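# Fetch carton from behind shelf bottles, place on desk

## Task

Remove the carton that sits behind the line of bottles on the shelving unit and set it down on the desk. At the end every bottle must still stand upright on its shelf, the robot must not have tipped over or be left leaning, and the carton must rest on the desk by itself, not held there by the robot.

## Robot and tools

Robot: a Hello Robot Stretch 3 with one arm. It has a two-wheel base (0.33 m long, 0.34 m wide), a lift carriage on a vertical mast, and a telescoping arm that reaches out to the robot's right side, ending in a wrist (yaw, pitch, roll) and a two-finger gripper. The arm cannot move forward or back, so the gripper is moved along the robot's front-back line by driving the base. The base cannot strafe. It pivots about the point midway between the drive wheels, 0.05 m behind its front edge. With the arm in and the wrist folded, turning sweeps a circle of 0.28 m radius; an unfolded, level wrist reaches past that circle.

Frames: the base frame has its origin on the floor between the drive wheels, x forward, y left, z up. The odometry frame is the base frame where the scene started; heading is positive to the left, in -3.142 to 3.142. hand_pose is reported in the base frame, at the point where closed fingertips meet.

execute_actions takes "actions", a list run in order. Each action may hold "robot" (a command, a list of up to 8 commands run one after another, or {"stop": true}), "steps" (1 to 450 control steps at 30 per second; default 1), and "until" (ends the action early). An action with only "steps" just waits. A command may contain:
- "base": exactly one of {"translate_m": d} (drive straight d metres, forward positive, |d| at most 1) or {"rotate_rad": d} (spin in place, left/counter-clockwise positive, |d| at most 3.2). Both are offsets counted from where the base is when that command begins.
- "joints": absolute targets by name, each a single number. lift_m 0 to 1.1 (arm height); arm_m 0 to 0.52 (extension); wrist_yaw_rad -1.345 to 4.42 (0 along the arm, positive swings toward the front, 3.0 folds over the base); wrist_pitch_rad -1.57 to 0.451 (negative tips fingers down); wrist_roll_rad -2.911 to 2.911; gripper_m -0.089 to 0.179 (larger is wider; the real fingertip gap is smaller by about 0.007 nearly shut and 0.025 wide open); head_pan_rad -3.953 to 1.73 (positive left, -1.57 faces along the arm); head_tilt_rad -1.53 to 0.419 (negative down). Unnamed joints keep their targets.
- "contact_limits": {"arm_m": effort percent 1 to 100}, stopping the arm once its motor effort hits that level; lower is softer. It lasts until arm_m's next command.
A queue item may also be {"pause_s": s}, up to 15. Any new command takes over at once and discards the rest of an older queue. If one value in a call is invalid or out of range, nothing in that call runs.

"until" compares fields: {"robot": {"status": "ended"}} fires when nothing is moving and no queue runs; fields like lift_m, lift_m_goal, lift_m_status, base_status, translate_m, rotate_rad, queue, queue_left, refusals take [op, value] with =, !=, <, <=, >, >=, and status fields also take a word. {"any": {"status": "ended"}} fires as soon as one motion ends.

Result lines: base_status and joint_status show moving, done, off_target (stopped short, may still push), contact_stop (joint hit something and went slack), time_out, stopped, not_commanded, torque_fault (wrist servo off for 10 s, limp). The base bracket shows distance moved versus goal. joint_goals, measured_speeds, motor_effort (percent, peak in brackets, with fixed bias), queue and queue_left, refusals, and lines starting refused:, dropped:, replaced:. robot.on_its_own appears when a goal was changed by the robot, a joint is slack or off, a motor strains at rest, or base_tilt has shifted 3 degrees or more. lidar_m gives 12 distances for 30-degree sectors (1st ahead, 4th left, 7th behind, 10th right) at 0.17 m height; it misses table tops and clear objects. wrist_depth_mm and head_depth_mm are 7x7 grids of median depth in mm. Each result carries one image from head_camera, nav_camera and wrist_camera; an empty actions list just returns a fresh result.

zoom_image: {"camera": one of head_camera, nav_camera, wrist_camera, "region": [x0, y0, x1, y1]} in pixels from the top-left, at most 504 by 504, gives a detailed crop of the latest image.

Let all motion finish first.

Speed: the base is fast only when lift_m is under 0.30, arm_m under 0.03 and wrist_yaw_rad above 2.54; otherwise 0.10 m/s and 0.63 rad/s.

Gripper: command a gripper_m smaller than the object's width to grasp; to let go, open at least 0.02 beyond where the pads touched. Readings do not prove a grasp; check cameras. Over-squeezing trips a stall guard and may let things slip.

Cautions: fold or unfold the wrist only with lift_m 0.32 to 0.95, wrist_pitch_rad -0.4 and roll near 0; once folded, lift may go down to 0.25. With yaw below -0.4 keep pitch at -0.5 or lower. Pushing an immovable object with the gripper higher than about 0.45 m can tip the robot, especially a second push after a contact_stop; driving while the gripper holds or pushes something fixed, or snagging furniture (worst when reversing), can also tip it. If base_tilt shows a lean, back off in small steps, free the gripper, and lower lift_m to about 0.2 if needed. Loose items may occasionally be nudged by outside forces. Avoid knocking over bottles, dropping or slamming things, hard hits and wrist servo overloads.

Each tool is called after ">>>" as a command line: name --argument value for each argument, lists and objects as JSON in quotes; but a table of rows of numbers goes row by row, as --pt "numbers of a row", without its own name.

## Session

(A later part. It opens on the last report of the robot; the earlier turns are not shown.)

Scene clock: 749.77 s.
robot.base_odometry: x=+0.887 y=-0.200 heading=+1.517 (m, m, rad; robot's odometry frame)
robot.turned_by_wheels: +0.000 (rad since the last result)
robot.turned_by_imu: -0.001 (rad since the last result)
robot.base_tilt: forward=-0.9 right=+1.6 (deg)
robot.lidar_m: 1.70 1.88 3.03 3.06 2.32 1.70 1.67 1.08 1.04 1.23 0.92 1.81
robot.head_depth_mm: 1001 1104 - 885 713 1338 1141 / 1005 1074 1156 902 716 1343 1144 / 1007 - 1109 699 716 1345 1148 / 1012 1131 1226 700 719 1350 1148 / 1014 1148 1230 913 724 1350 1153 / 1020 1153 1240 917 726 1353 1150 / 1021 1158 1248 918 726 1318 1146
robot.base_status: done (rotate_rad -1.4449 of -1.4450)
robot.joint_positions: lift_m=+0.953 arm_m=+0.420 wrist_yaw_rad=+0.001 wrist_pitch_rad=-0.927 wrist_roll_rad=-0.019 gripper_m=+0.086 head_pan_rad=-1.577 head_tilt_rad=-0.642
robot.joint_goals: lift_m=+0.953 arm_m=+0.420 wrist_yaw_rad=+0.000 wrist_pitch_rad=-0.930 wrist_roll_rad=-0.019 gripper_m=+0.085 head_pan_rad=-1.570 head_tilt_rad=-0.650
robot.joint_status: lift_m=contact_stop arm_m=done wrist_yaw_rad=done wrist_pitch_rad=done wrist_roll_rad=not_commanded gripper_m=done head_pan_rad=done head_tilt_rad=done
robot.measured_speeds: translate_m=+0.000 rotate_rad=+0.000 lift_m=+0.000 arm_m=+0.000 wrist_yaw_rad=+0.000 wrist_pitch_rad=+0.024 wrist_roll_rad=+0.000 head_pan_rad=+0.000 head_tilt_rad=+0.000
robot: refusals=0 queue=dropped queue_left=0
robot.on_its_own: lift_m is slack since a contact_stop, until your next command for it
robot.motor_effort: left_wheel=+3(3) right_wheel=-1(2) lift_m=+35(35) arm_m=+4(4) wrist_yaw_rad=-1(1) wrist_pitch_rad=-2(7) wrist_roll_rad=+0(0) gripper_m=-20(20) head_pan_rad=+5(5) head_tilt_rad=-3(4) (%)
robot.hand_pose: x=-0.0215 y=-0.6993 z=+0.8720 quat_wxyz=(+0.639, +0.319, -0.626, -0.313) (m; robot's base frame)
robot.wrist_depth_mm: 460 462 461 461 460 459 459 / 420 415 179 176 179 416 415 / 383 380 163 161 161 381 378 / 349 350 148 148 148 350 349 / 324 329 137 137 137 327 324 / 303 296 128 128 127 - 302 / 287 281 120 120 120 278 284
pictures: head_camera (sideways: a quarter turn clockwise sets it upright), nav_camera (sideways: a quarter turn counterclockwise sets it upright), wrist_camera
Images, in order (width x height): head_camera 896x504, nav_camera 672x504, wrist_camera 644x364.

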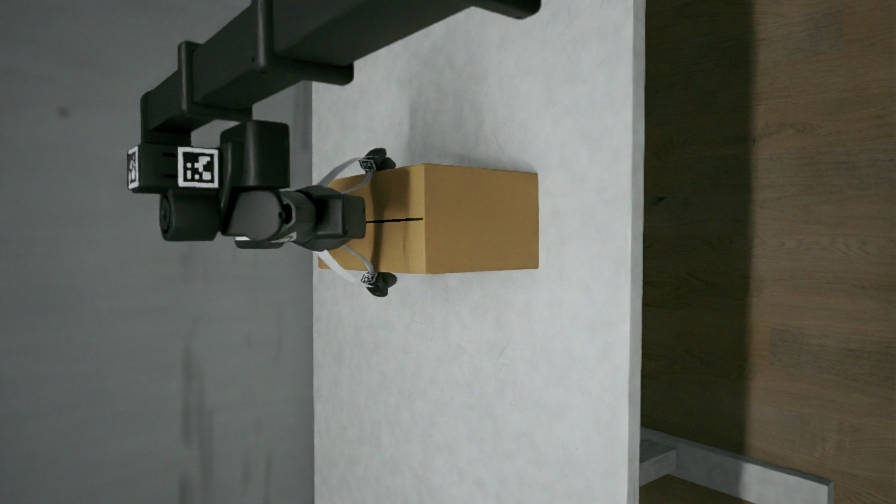

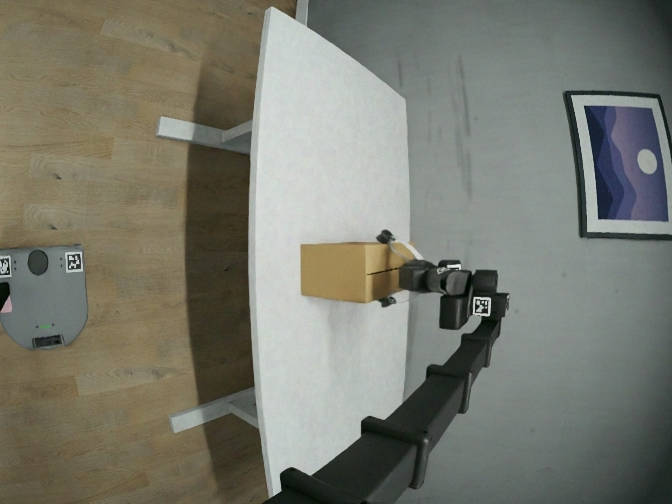

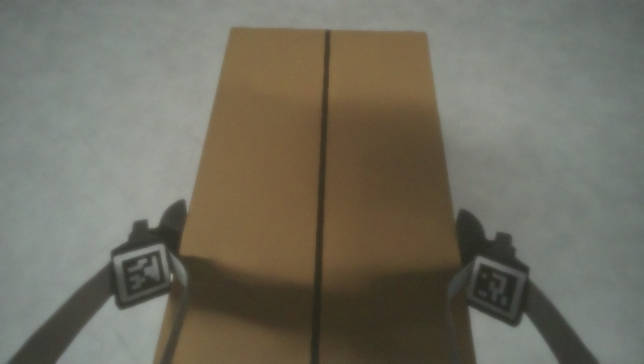

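>>> execute_actions --actions '[{"robot": [{"joints": {"lift_m": 0.955}}, {"joints": {"gripper_m": 0.17}}, {"pause_s": 0.3}, {"joints": {"lift_m": 1.02}}, {"joints": {"arm_m": 0.05}}], "steps": 450, "until": {"robot": {"status": "ended"}}}]'

Scene clock: 765.03 s.
robot.base_odometry: x=+0.887 y=-0.200 heading=+1.517 (m, m, rad; robot's odometry frame)
robot.turned_by_wheels: +0.000 (rad since the last result)
robot.turned_by_imu: -0.002 (rad since the last result)
robot.base_tilt: forward=-0.9 right=+1.6 (deg)
robot.lidar_m: 1.70 1.87 3.05 3.06 2.32 1.70 1.67 1.08 1.04 1.23 0.92 1.80
robot.head_depth_mm: 996 - - - - 1337 1141 / 1000 1112 - - - 1338 1143 / 1010 1127 - - - 1311 1145 / 1010 1142 1171 715 699 1349 1147 / 1013 1150 1236 911 745 1347 1148 / 1019 1148 1236 913 725 1351 1155 / 1022 1153 1249 917 725 1323 1149
robot.base_status: done (rotate_rad -1.4449 of -1.4450)
robot.joint_positions: lift_m=+1.020 arm_m=+0.050 wrist_yaw_rad=+0.001 wrist_pitch_rad=-0.938 wrist_roll_rad=-0.019 gripper_m=+0.170 head_pan_rad=-1.577 head_tilt_rad=-0.642
robot.joint_goals: lift_m=+1.020 arm_m=+0.050 wrist_yaw_rad=+0.000 wrist_pitch_rad=-0.930 wrist_roll_rad=-0.019 gripper_m=+0.170 head_pan_rad=-1.570 head_tilt_rad=-0.650
robot.joint_status: lift_m=done arm_m=done wrist_yaw_rad=done wrist_pitch_rad=done wrist_roll_rad=not_commanded gripper_m=done head_pan_rad=done head_tilt_rad=done
robot.measured_speeds: translate_m=+0.000 rotate_rad=+0.000 lift_m=+0.000 arm_m=+0.000 wrist_yaw_rad=+0.000 wrist_pitch_rad=+0.000 wrist_roll_rad=+0.000 head_pan_rad=+0.000 head_tilt_rad=+0.000
robot: refusals=0 queue=done queue_left=0
robot.motor_effort: left_wheel=+3(3) right_wheel=-1(2) lift_m=+46(48) arm_m=-5(5) wrist_yaw_rad=+0(0) wrist_pitch_rad=+3(4) wrist_roll_rad=+0(1) gripper_m=+0(89) head_pan_rad=+5(4) head_tilt_rad=-3(3) (%)
robot.hand_pose: x=-0.0215 y=-0.3274 z=+0.9375 quat_wxyz=(+0.637, +0.323, -0.624, -0.317) (m; robot's base frame)
robot.wrist_depth_mm: 551 546 548 335 538 551 550 / 498 501 501 405 501 503 500 / 460 457 456 457 463 460 463 / 437 438 428 430 421 421 423 / - - - - - - - / - - - - - - - / - - - - - - -
pictures: head_camera (sideways: a quarter turn clockwise sets it upright), nav_camera (sideways: a quarter turn counterclockwise sets it upright), wrist_camera
Images, in order (width x height): head_camera 896x504, nav_camera 672x504, wrist_camera 644x364.

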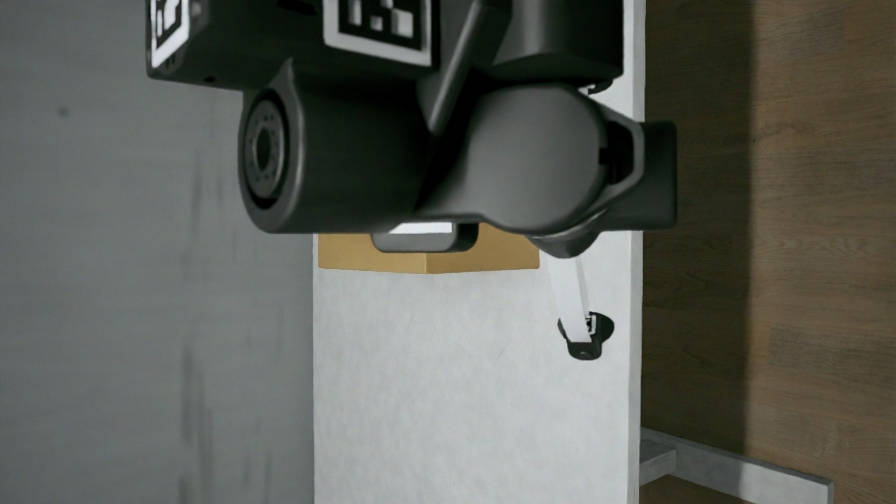

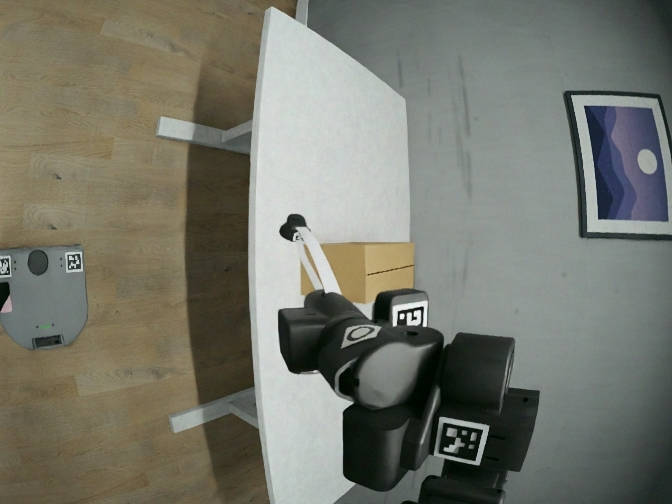

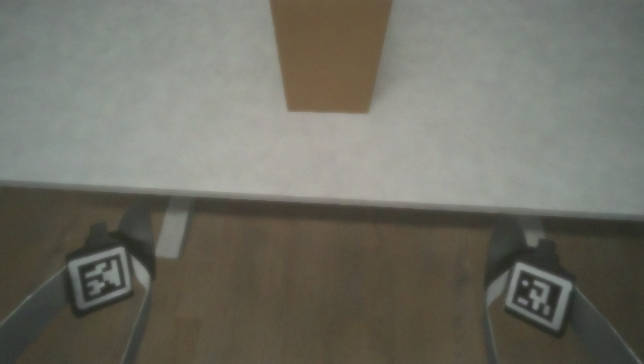

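The carton rests on the desk. Now I'll check the bottles on the shelf.

>>> execute_actions --actions '[{"robot": {"joints": {"head_pan_rad": 1.5, "head_tilt_rad": -0.15}}, "steps": 300, "until": {"robot": {"status": "ended"}}}]'

Scene clock: 773.80 s.
robot.base_odometry: x=+0.887 y=-0.200 heading=+1.517 (m, m, rad; robot's odometry frame)
robot.turned_by_wheels: +0.000 (rad since the last result)
robot.turned_by_imu: -0.001 (rad since the last result)
robot.base_tilt: forward=-0.9 right=+1.6 (deg)
robot.lidar_m: 1.69 1.87 3.03 3.07 2.32 1.71 1.66 1.07 1.04 1.23 0.92 1.81
robot.head_depth_mm: 2458 3273 3426 3571 3186 2144 1593 / 2309 3278 3350 3401 3187 2153 1603 / 2305 3238 3424 3461 3173 2154 1593 / 2087 3260 3416 3565 3247 2135 1601 / 2071 3263 3371 3539 3240 2147 1603 / 3030 3285 3385 3527 3257 2141 1603 / 3054 3212 3358 3504 3267 2154 1591
robot.base_status: done (rotate_rad -1.4449 of -1.4450)
robot.joint_positions: lift_m=+1.020 arm_m=+0.050 wrist_yaw_rad=+0.001 wrist_pitch_rad=-0.938 wrist_roll_rad=-0.019 gripper_m=+0.170 head_pan_rad=+1.493 head_tilt_rad=-0.162
robot.joint_goals: lift_m=+1.020 arm_m=+0.050 wrist_yaw_rad=+0.000 wrist_pitch_rad=-0.930 wrist_roll_rad=-0.019 gripper_m=+0.170 head_pan_rad=+1.500 head_tilt_rad=-0.150
robot.joint_status: lift_m=done arm_m=done wrist_yaw_rad=done wrist_pitch_rad=done wrist_roll_rad=not_commanded gripper_m=done head_pan_rad=done head_tilt_rad=done
robot.measured_speeds: translate_m=+0.000 rotate_rad=+0.000 lift_m=+0.000 arm_m=+0.000 wrist_yaw_rad=+0.000 wrist_pitch_rad=+0.000 wrist_roll_rad=+0.000 head_pan_rad=+0.000 head_tilt_rad=+0.000
robot: refusals=0 queue=done queue_left=0
robot.motor_effort: left_wheel=+3(3) right_wheel=-2(1) lift_m=+46(46) arm_m=-5(5) wrist_yaw_rad=-1(0) wrist_pitch_rad=+3(3) wrist_roll_rad=+0(0) gripper_m=+0(0) head_pan_rad=+5(68) head_tilt_rad=+5(26) (%)
robot.hand_pose: x=-0.0215 y=-0.3274 z=+0.9375 quat_wxyz=(+0.637, +0.323, -0.624, -0.317) (m; robot's base frame)
robot.wrist_depth_mm: 555 554 559 332 541 553 554 / 497 501 498 403 503 503 502 / 455 459 456 460 458 454 460 / 437 436 429 430 421 423 421 / - - - - - - - / - - - - - - - / - - - - - - -
pictures: head_camera (sideways: a quarter turn clockwise sets it upright), nav_camera (sideways: a quarter turn counterclockwise sets it upright), wrist_camera
Images, in order (width x height): head_camera 896x504, nav_camera 672x504, wrist_camera 644x364.

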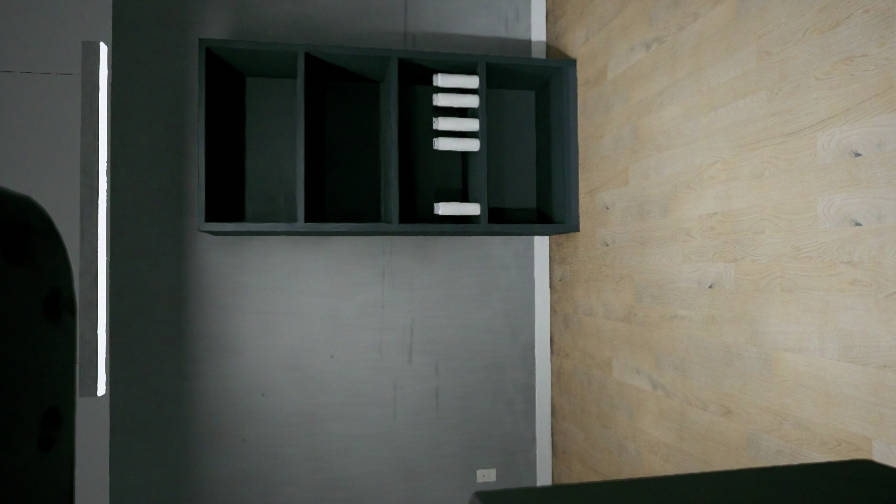

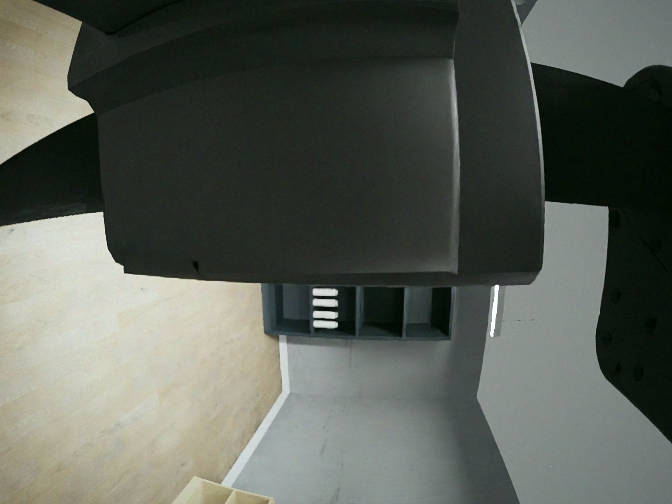

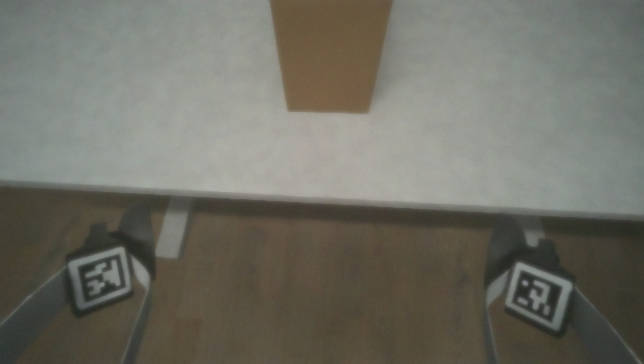

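>>> zoom_image --camera "head_camera" --region '[380, 40, 560, 240]'

Region (380, 40, 560, 240) of head_camera's 896x504 image, scaled by 2.520, with more detail than that image has; it fills the left 454 columns of this view, and the rest is white.

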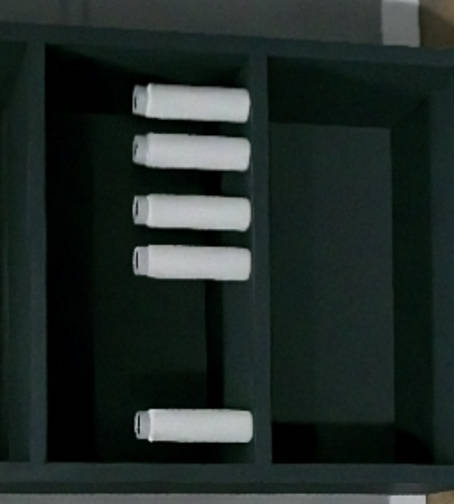

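>>> finished_scene --scene 2

The scene is finished: the task was done.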